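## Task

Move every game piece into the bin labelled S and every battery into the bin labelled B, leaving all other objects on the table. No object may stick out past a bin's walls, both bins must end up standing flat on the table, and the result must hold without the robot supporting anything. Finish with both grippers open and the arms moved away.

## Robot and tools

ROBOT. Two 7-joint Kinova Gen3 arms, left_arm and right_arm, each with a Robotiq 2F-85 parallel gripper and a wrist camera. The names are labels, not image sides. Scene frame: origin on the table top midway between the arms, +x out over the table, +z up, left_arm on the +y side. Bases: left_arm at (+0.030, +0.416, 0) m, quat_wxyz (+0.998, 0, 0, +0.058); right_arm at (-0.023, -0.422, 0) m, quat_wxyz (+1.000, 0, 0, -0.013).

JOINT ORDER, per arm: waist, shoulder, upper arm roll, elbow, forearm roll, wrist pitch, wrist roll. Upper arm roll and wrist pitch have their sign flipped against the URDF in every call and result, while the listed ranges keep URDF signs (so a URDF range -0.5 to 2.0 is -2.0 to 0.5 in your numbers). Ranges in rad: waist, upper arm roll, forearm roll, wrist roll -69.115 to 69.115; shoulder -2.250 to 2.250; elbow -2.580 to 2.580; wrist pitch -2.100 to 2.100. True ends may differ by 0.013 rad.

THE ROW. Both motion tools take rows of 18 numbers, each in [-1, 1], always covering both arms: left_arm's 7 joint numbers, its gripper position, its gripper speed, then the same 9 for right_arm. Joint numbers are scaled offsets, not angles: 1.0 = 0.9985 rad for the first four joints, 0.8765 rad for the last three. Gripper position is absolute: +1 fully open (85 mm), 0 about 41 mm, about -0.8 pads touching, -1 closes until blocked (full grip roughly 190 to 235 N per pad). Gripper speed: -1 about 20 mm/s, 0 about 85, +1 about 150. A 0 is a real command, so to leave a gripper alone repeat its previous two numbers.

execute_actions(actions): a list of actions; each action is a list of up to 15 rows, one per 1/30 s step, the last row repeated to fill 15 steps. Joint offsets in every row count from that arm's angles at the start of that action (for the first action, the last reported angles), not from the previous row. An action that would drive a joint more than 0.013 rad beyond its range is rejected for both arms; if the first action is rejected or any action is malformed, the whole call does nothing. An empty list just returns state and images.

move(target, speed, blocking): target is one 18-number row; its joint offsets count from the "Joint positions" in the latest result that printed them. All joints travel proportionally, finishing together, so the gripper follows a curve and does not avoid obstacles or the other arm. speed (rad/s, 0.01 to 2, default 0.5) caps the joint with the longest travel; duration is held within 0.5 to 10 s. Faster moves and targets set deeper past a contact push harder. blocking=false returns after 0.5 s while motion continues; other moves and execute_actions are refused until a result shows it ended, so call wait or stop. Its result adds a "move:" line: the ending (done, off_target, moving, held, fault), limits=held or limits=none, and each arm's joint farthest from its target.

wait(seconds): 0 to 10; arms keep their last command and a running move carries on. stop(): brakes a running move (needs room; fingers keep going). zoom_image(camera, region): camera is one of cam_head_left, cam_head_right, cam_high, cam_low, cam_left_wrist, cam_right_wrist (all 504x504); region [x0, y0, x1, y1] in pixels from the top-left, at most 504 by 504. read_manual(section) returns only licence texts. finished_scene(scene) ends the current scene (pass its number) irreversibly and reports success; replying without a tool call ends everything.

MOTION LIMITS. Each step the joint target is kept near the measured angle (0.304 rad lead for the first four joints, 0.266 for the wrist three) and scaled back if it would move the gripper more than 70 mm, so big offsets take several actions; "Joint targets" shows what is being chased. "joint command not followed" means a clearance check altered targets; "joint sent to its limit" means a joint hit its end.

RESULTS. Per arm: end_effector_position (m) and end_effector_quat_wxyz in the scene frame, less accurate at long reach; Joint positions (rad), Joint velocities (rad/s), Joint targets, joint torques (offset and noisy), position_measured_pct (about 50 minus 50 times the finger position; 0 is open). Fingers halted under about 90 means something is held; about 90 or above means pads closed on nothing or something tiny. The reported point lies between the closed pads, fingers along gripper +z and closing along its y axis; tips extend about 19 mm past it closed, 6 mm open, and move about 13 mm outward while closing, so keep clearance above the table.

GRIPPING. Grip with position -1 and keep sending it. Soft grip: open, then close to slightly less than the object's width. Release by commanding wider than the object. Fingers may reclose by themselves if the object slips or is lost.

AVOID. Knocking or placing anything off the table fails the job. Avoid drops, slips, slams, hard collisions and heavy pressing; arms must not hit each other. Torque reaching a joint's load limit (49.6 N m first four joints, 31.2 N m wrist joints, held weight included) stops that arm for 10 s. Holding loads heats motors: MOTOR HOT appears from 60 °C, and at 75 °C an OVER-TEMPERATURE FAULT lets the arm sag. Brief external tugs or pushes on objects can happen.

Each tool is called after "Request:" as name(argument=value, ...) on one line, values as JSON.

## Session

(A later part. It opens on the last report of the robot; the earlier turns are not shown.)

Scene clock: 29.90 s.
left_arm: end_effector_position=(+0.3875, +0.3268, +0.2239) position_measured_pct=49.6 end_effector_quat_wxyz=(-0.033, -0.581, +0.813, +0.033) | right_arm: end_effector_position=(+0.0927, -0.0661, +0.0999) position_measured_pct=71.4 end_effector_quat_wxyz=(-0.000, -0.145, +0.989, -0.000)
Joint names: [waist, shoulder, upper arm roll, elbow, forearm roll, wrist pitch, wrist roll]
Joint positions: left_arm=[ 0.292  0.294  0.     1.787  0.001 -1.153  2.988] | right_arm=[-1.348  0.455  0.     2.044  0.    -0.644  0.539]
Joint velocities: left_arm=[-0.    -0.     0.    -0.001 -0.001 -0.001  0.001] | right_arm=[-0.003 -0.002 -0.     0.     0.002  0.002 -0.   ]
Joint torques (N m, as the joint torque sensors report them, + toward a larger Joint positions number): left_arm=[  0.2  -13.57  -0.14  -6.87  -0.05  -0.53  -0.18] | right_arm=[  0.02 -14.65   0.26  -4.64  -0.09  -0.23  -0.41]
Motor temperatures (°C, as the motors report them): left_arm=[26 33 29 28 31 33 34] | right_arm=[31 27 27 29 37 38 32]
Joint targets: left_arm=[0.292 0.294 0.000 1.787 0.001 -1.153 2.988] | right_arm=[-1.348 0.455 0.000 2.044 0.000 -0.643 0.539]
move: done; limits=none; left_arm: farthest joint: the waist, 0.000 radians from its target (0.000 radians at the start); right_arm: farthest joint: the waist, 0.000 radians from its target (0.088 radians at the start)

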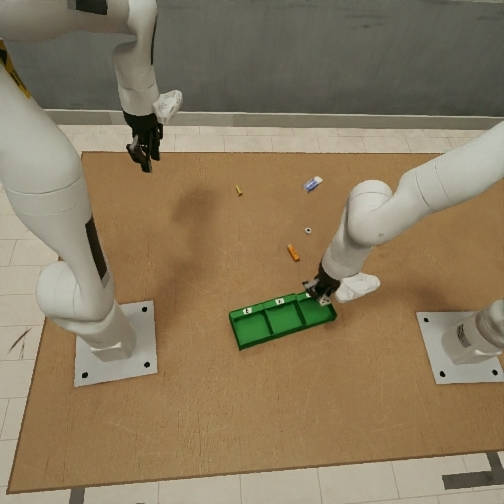

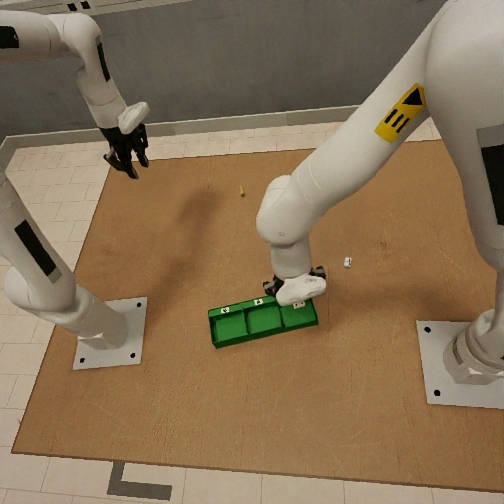

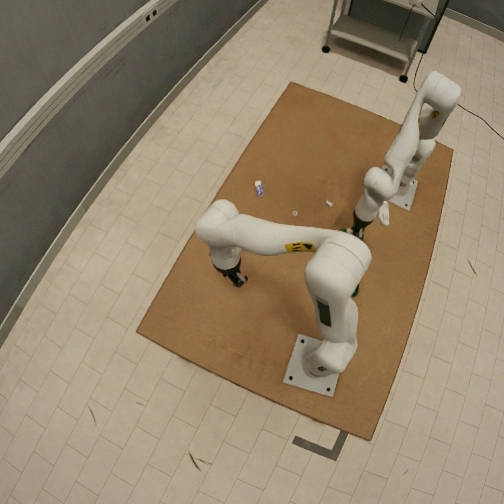

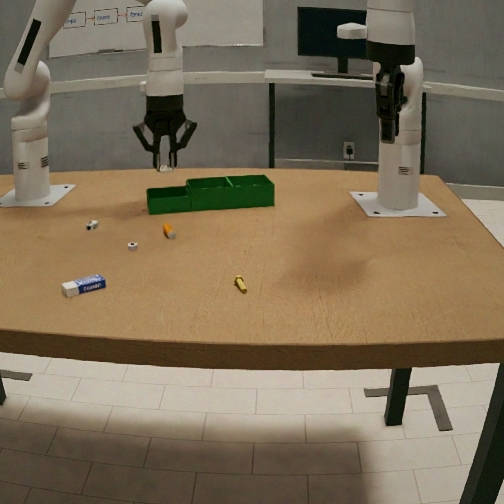

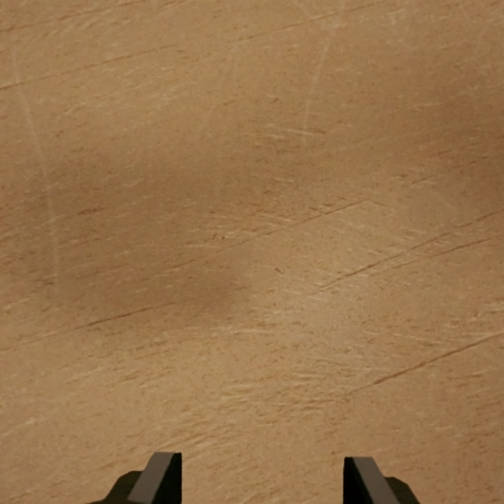

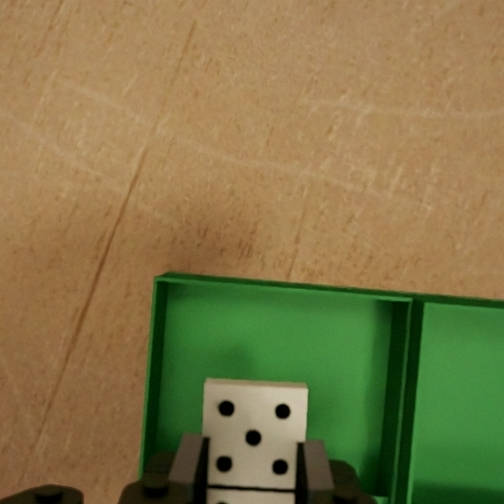

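Request:
move(target=[0,0,0,0,0,0,0,0,0,-0.035,0.085,0,0.033,0,0.134,-0.09,-1,-0.3], speed=0.25)

Scene clock: 33.27 s.
left_arm: end_effector_position=(+0.3875, +0.3268, +0.2239) position_measured_pct=49.6 end_effector_quat_wxyz=(-0.033, -0.581, +0.813, +0.033) | right_arm: end_effector_position=(+0.0804, -0.0618, +0.0625) position_measured_pct=71.4 end_effector_quat_wxyz=(-0.000, -0.123, +0.992, -0.000)
Joint names: [waist, shoulder, upper arm roll, elbow, forearm roll, wrist pitch, wrist roll]
Joint positions: left_arm=[ 0.292  0.294  0.     1.787  0.001 -1.153  2.988] | right_arm=[-1.383  0.54   0.     2.076  0.    -0.526  0.46 ]
Joint velocities: left_arm=[-0.     0.001 -0.001  0.    -0.001  0.    -0.001] | right_arm=[-0.001  0.002 -0.    -0.    -0.     0.001 -0.   ]
Joint torques (N m, as the joint torque sensors report them, + toward a larger Joint positions number): left_arm=[  0.08 -13.62  -0.16  -7.01  -0.14  -0.52  -0.22] | right_arm=[  0.27 -15.51   0.26  -4.15  -0.04  -0.14  -0.38]
Motor temperatures (°C, as the motors report them): left_arm=[26 33 29 28 31 33 34] | right_arm=[31 27 27 29 37 38 32]
Joint targets: left_arm=[0.292 0.294 0.000 1.787 0.001 -1.153 2.988] | right_arm=[-1.383 0.540 0.000 2.076 0.000 -0.526 0.460]
move: done; limits=none; left_arm: farthest joint: the waist, 0.000 radians from its target (0.000 radians at the start); right_arm: farthest joint: the waist, 0.000 radians from its target (0.035 radians at the start)

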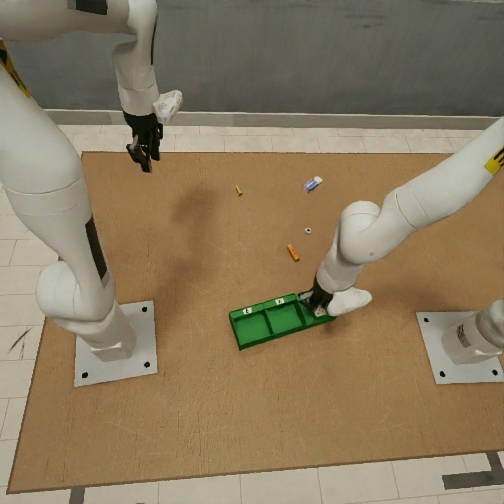

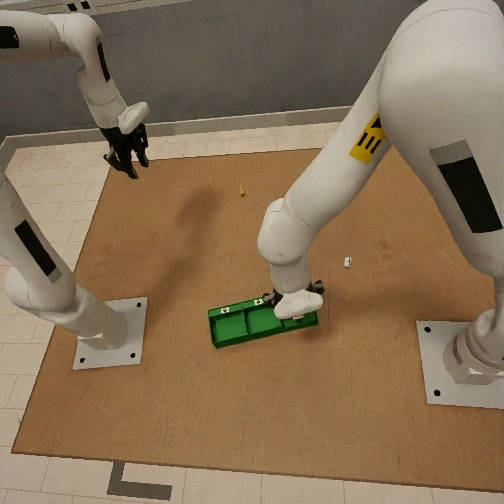

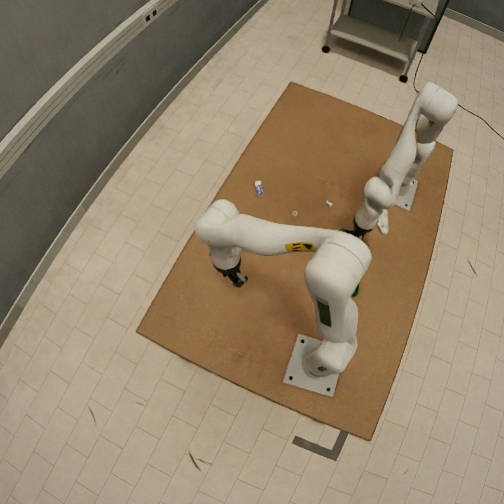

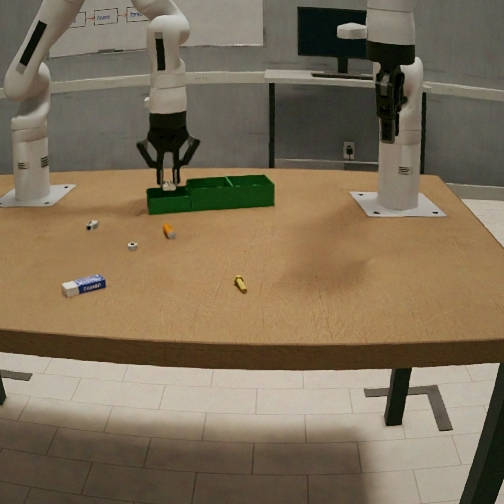

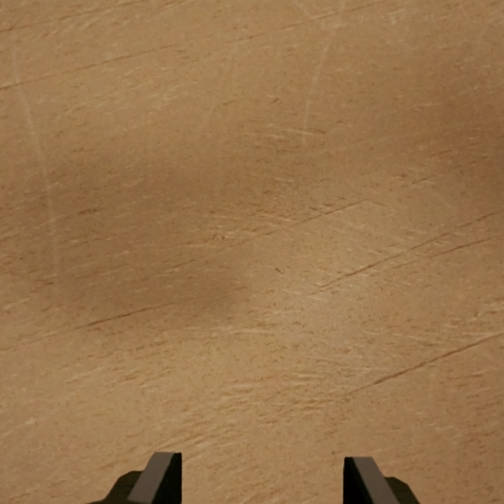

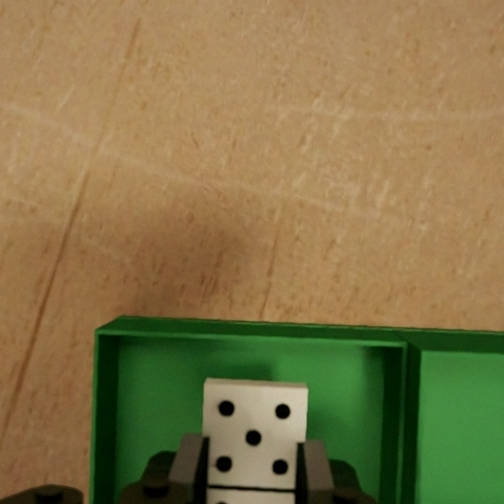

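Request:
move(target=[0,0,0,0,0,0,0,0,0,0,0.083,0,0.021,0,0.1185,0,-1,-0.3], speed=0.15)

Request:
move(target=[0,0,0,0,0,0,0,0,0,0,0,0,0,0,0,0,-0.2,-0.5])

Request:
move(target=[0.2,0,0,0,0,0,0,0,0,0,-0.2,0,-0.06,0,-0.297,0,-0.2,-0.5])

Request:
move(target=[0.682,0.3775,0,-0.185,0,0.325,0,0.3,0,-0.3,-0.6,0,0.2,0,-0.45,0,-0.2,-0.5], speed=0.7)

Scene clock: 40.53 s.
left_arm: end_effector_position=(+0.3875, +0.3268, +0.2239) position_measured_pct=49.6 end_effector_quat_wxyz=(-0.033, -0.581, +0.813, +0.033) | right_arm: end_effector_position=(+0.0804, -0.0616, +0.0286) position_measured_pct=71.4 end_effector_quat_wxyz=(-0.000, -0.123, +0.992, -0.000)
Joint names: [waist, shoulder, upper arm roll, elbow, forearm roll, wrist pitch, wrist roll]
Joint positions: left_arm=[ 0.292  0.294  0.     1.787  0.001 -1.153  2.988] | right_arm=[-1.383  0.622  0.     2.097  0.    -0.422  0.46 ]
Joint velocities: left_arm=[-0.     0.001  0.    -0.001  0.001  0.     0.002] | right_arm=[ 0.001  0.003  0.    -0.     0.001  0.001  0.   ]
Joint torques (N m, as the joint torque sensors report them, + toward a larger Joint positions number): left_arm=[  0.14 -13.76  -0.18  -7.03  -0.08  -0.5   -0.31] | right_arm=[  0.13 -16.33   0.17  -3.39  -0.02  -0.18  -0.38]
Motor temperatures (°C, as the motors report them): left_arm=[26 33 29 28 31 33 34] | right_arm=[31 27 27 29 37 38 32]
Joint targets: left_arm=[0.292 0.294 0.000 1.787 0.001 -1.153 2.988] | right_arm=[-1.383 0.623 0.000 2.097 0.000 -0.422 0.460]
move: done; limits=none; left_arm: farthest joint: the waist, 0.000 radians from its target (0.000 radians at the start); right_arm: farthest joint: the shoulder, 0.001 radians from its target (0.083 radians at the start)

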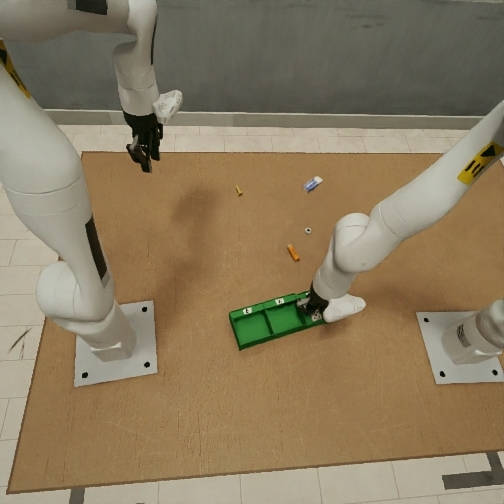

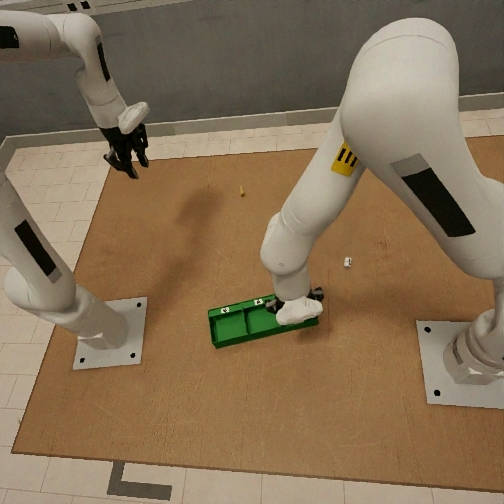

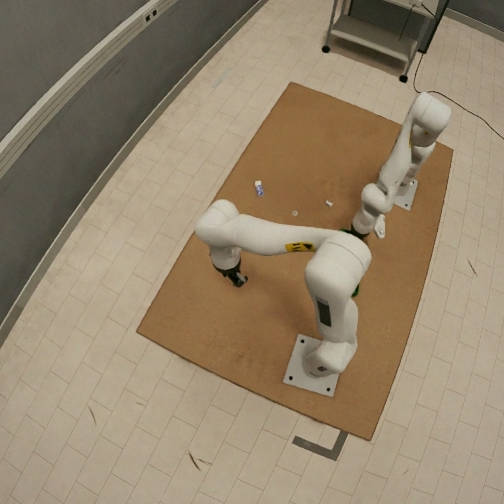

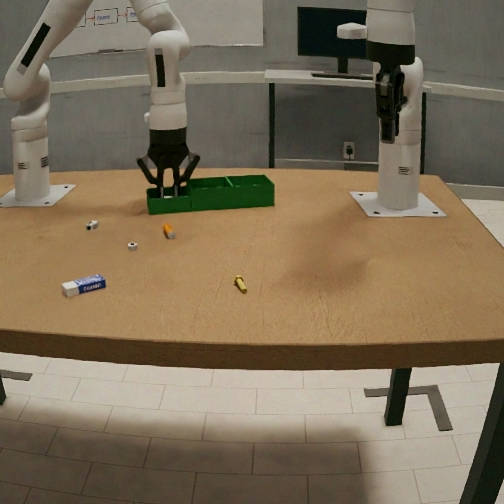

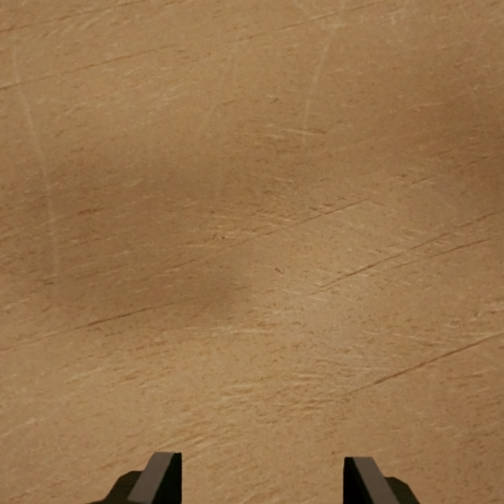

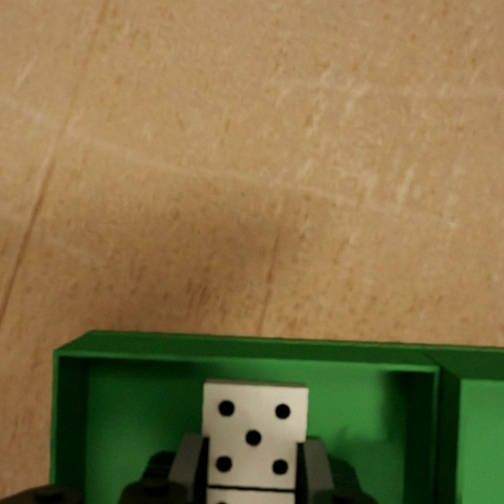

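Scene clock: 41.10 s.
left_arm: end_effector_position=(+0.3875, +0.3268, +0.2239) position_measured_pct=49.6 end_effector_quat_wxyz=(-0.033, -0.581, +0.813, +0.033) | right_arm: end_effector_position=(+0.0804, -0.0616, +0.0286) position_measured_pct=59.9 end_effector_quat_wxyz=(-0.000, -0.123, +0.992, -0.000)
Joint names: [waist, shoulder, upper arm roll, elbow, forearm roll, wrist pitch, wrist roll]
Joint positions: left_arm=[ 0.292  0.294  0.     1.787  0.001 -1.153  2.988] | right_arm=[-1.383  0.622  0.     2.097  0.    -0.422  0.46 ]
Joint velocities: left_arm=[ 0.001  0.     0.     0.    -0.     0.001  0.   ] | right_arm=[-0.001 -0.001  0.    -0.    -0.    -0.     0.   ]
Joint torques (N m, as the joint torque sensors report them, + toward a larger Joint positions number): left_arm=[  0.11 -13.58  -0.17  -7.07  -0.17  -0.41  -0.21] | right_arm=[  0.14 -16.24   0.06  -3.27  -0.01  -0.26  -0.38]
Motor temperatures (°C, as the motors report them): left_arm=[26 33 29 28 31 33 34] | right_arm=[31 27 27 29 37 38 32]
Joint targets: left_arm=[0.292 0.294 0.000 1.787 0.001 -1.153 2.988] | right_arm=[-1.383 0.622 0.000 2.097 0.000 -0.422 0.460]
move: done; limits=none; left_arm: farthest joint: the waist, 0.000 radians from its target (0.000 radians at the start); right_arm: farthest joint: the waist, 0.000 radians from its target (0.000 radians at the start)

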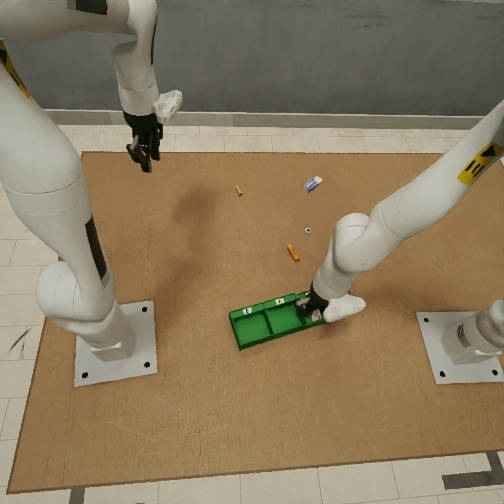

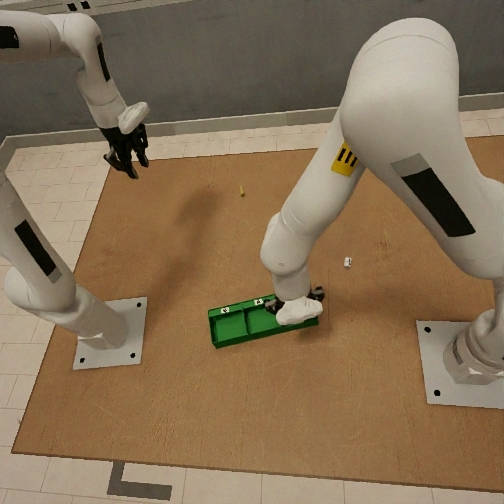

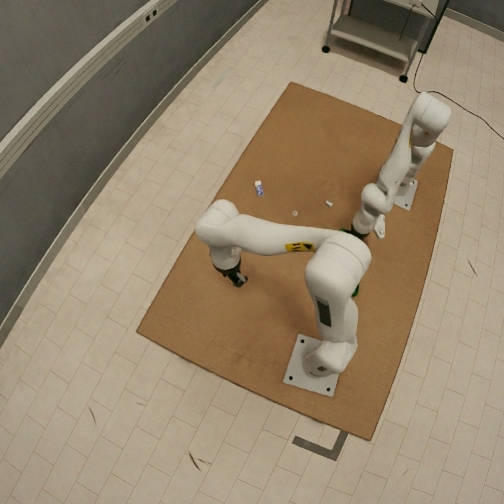

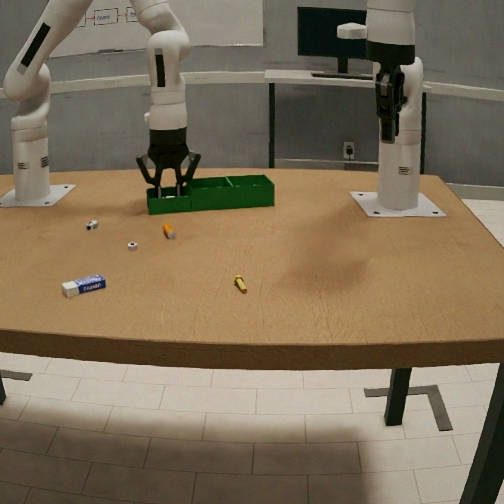

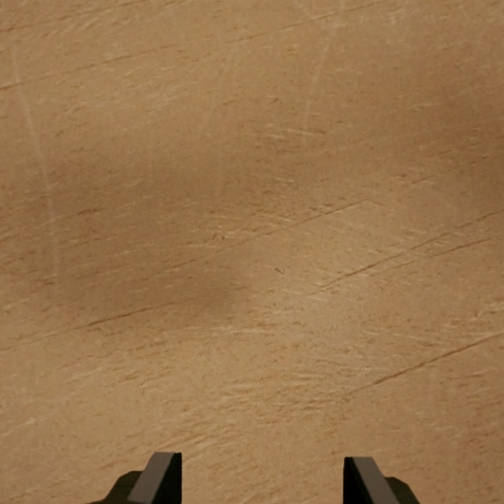

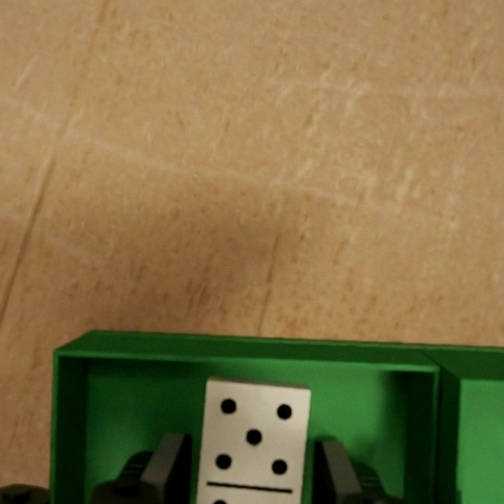

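Scene clock: 42.20 s.
left_arm: end_effector_position=(+0.3628, +0.2577, +0.2239) position_measured_pct=49.6 end_effector_quat_wxyz=(-0.029, -0.497, +0.866, +0.036) | right_arm: end_effector_position=(+0.0796, -0.0652, +0.1130) position_measured_pct=59.9 end_effector_quat_wxyz=(-0.000, -0.123, +0.992, -0.001)
Joint names: [waist, shoulder, upper arm roll, elbow, forearm roll, wrist pitch, wrist roll]
Joint positions: left_arm=[ 0.492  0.294  0.     1.787  0.001 -1.153  2.988] | right_arm=[-1.383  0.423  0.     2.038  0.    -0.683  0.46 ]
Joint velocities: left_arm=[ 0.002 -0.001 -0.    -0.001 -0.001 -0.     0.001] | right_arm=[ 0.001 -0.002  0.     0.    -0.    -0.001 -0.   ]
Joint torques (N m, as the joint torque sensors report them, + toward a larger Joint positions number): left_arm=[  0.43 -13.59  -0.17  -7.2   -0.13  -0.46  -0.25] | right_arm=[  0.14 -14.58   0.25  -5.02  -0.08  -0.22  -0.41]
Motor temperatures (°C, as the motors report them): left_arm=[26 33 29 28 31 33 34] | right_arm=[31 28 27 29 37 38 32]
Joint targets: left_arm=[0.492 0.294 0.000 1.787 0.001 -1.153 2.988] | right_arm=[-1.383 0.423 0.000 2.038 0.000 -0.683 0.460]
move: done; limits=none; left_arm: farthest joint: the waist, 0.000 radians from its target (0.199 radians at the start); right_arm: farthest joint: the waist, 0.000 radians from its target (0.000 radians at the start)

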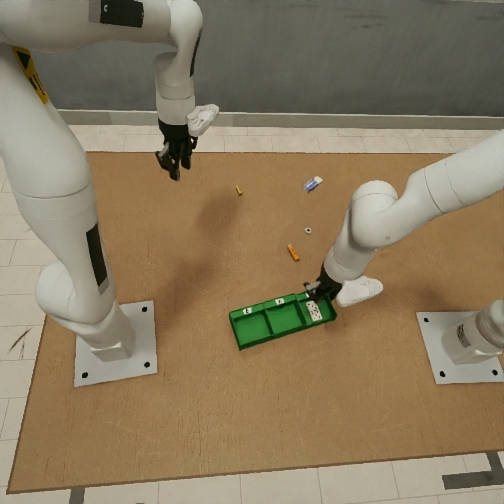

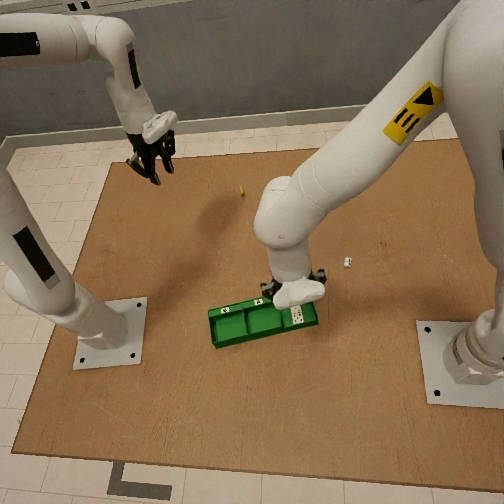

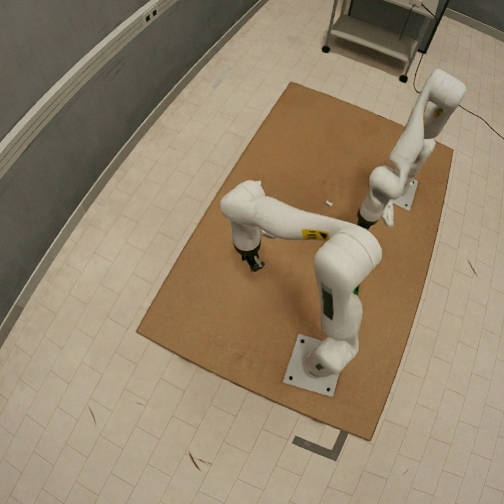

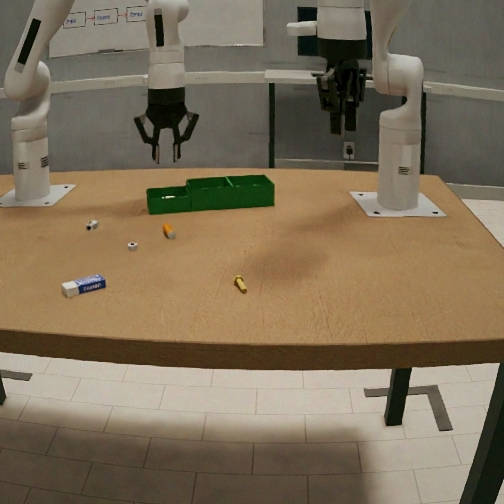

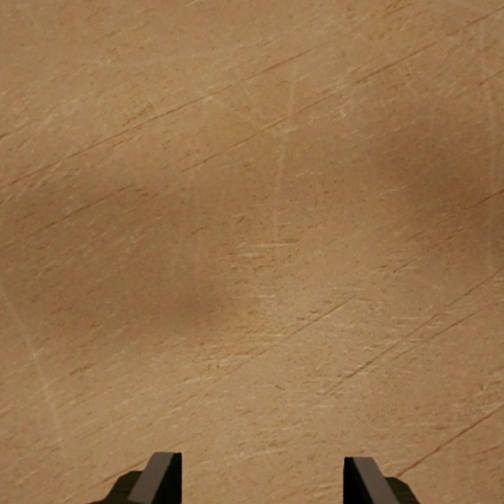

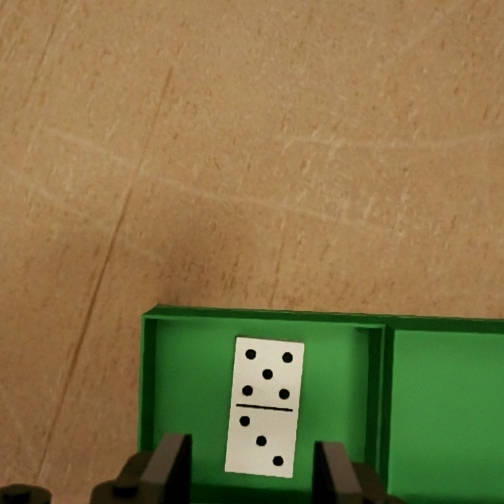

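Scene clock: 43.83 s.
left_arm: end_effector_position=(+0.2551, -0.0331, +0.1000) position_measured_pct=34.9 end_effector_quat_wxyz=(-0.000, -0.180, +0.984, -0.000) | right_arm: end_effector_position=(-0.0159, -0.2156, +0.2397) position_measured_pct=59.9 end_effector_quat_wxyz=(+0.001, -0.269, +0.963, +0.002)
Joint names: [waist, shoulder, upper arm roll, elbow, forearm roll, wrist pitch, wrist roll]
Joint positions: left_arm=[ 1.173  0.671  0.     1.603  0.001 -0.868  2.988] | right_arm=[-1.682 -0.176  0.     2.237  0.    -1.077  0.46 ]
Joint velocities: left_arm=[ 0.003  0.001  0.    -0.001 -0.002  0.    -0.002] | right_arm=[-0.003 -0.005 -0.     0.     0.    -0.001 -0.   ]
Joint torques (N m, as the joint torque sensors report them, + toward a larger Joint positions number): left_arm=[ -0.23 -19.72  -0.25  -6.24  -0.11  -0.25  -0.26] | right_arm=[ 0.02 -4.57  0.51 -7.33 -0.08 -0.19 -0.39]
Motor temperatures (°C, as the motors report them): left_arm=[26 33 29 28 31 33 34] | right_arm=[31 27 27 29 37 38 32]
Joint targets: left_arm=[1.173 0.671 0.000 1.603 0.001 -0.868 2.988] | right_arm=[-1.682 -0.176 0.000 2.237 0.000 -1.077 0.460]
move: done; limits=none; left_arm: farthest joint: the waist, 0.000 radians from its target (0.681 radians at the start); right_arm: farthest joint: the waist, 0.001 radians from its target (0.300 radians at the start)

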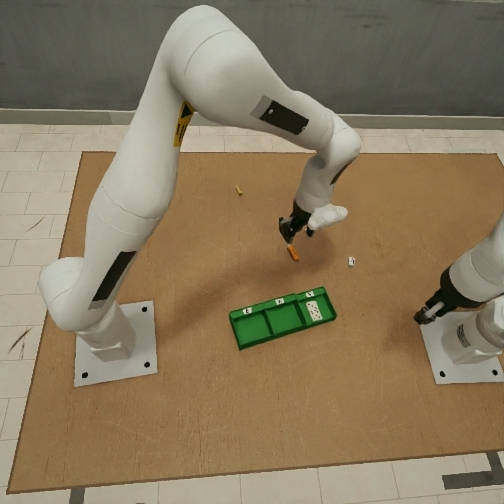

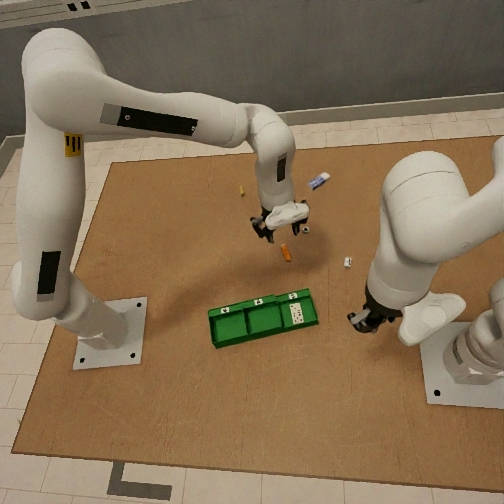

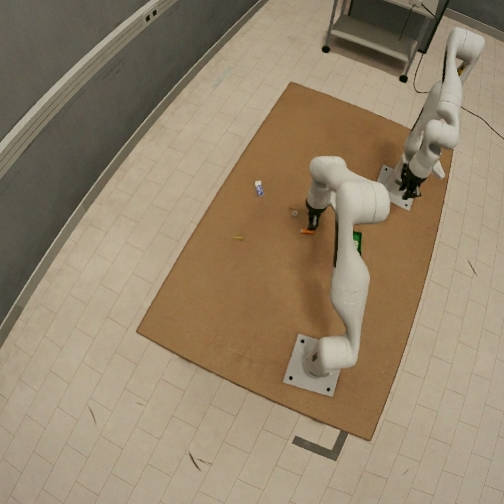

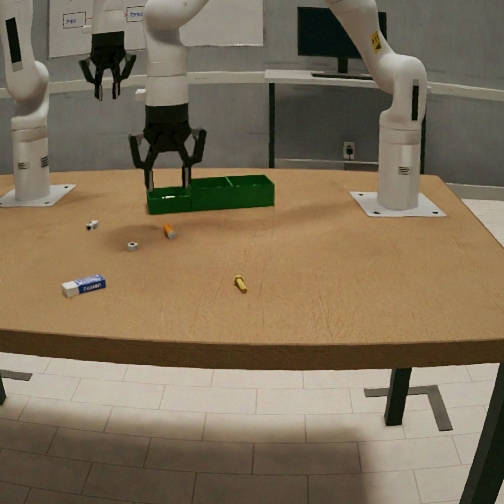

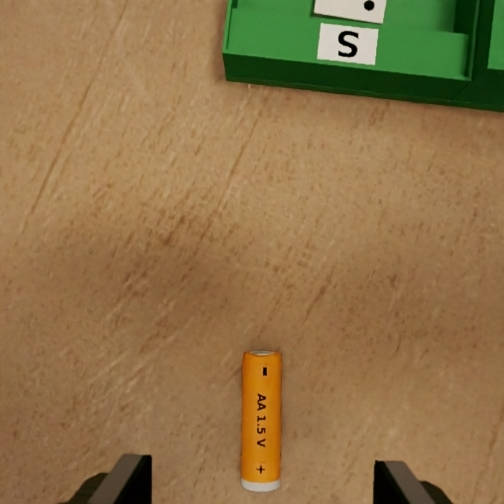

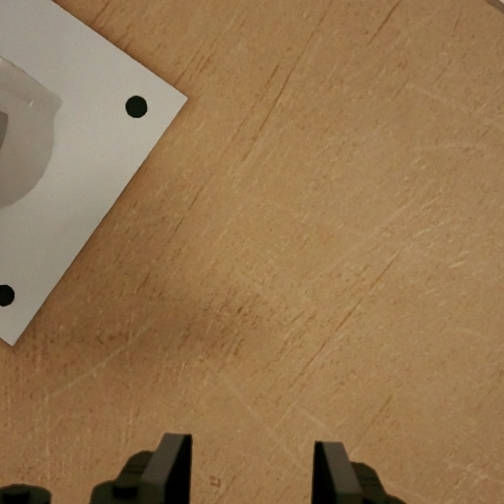

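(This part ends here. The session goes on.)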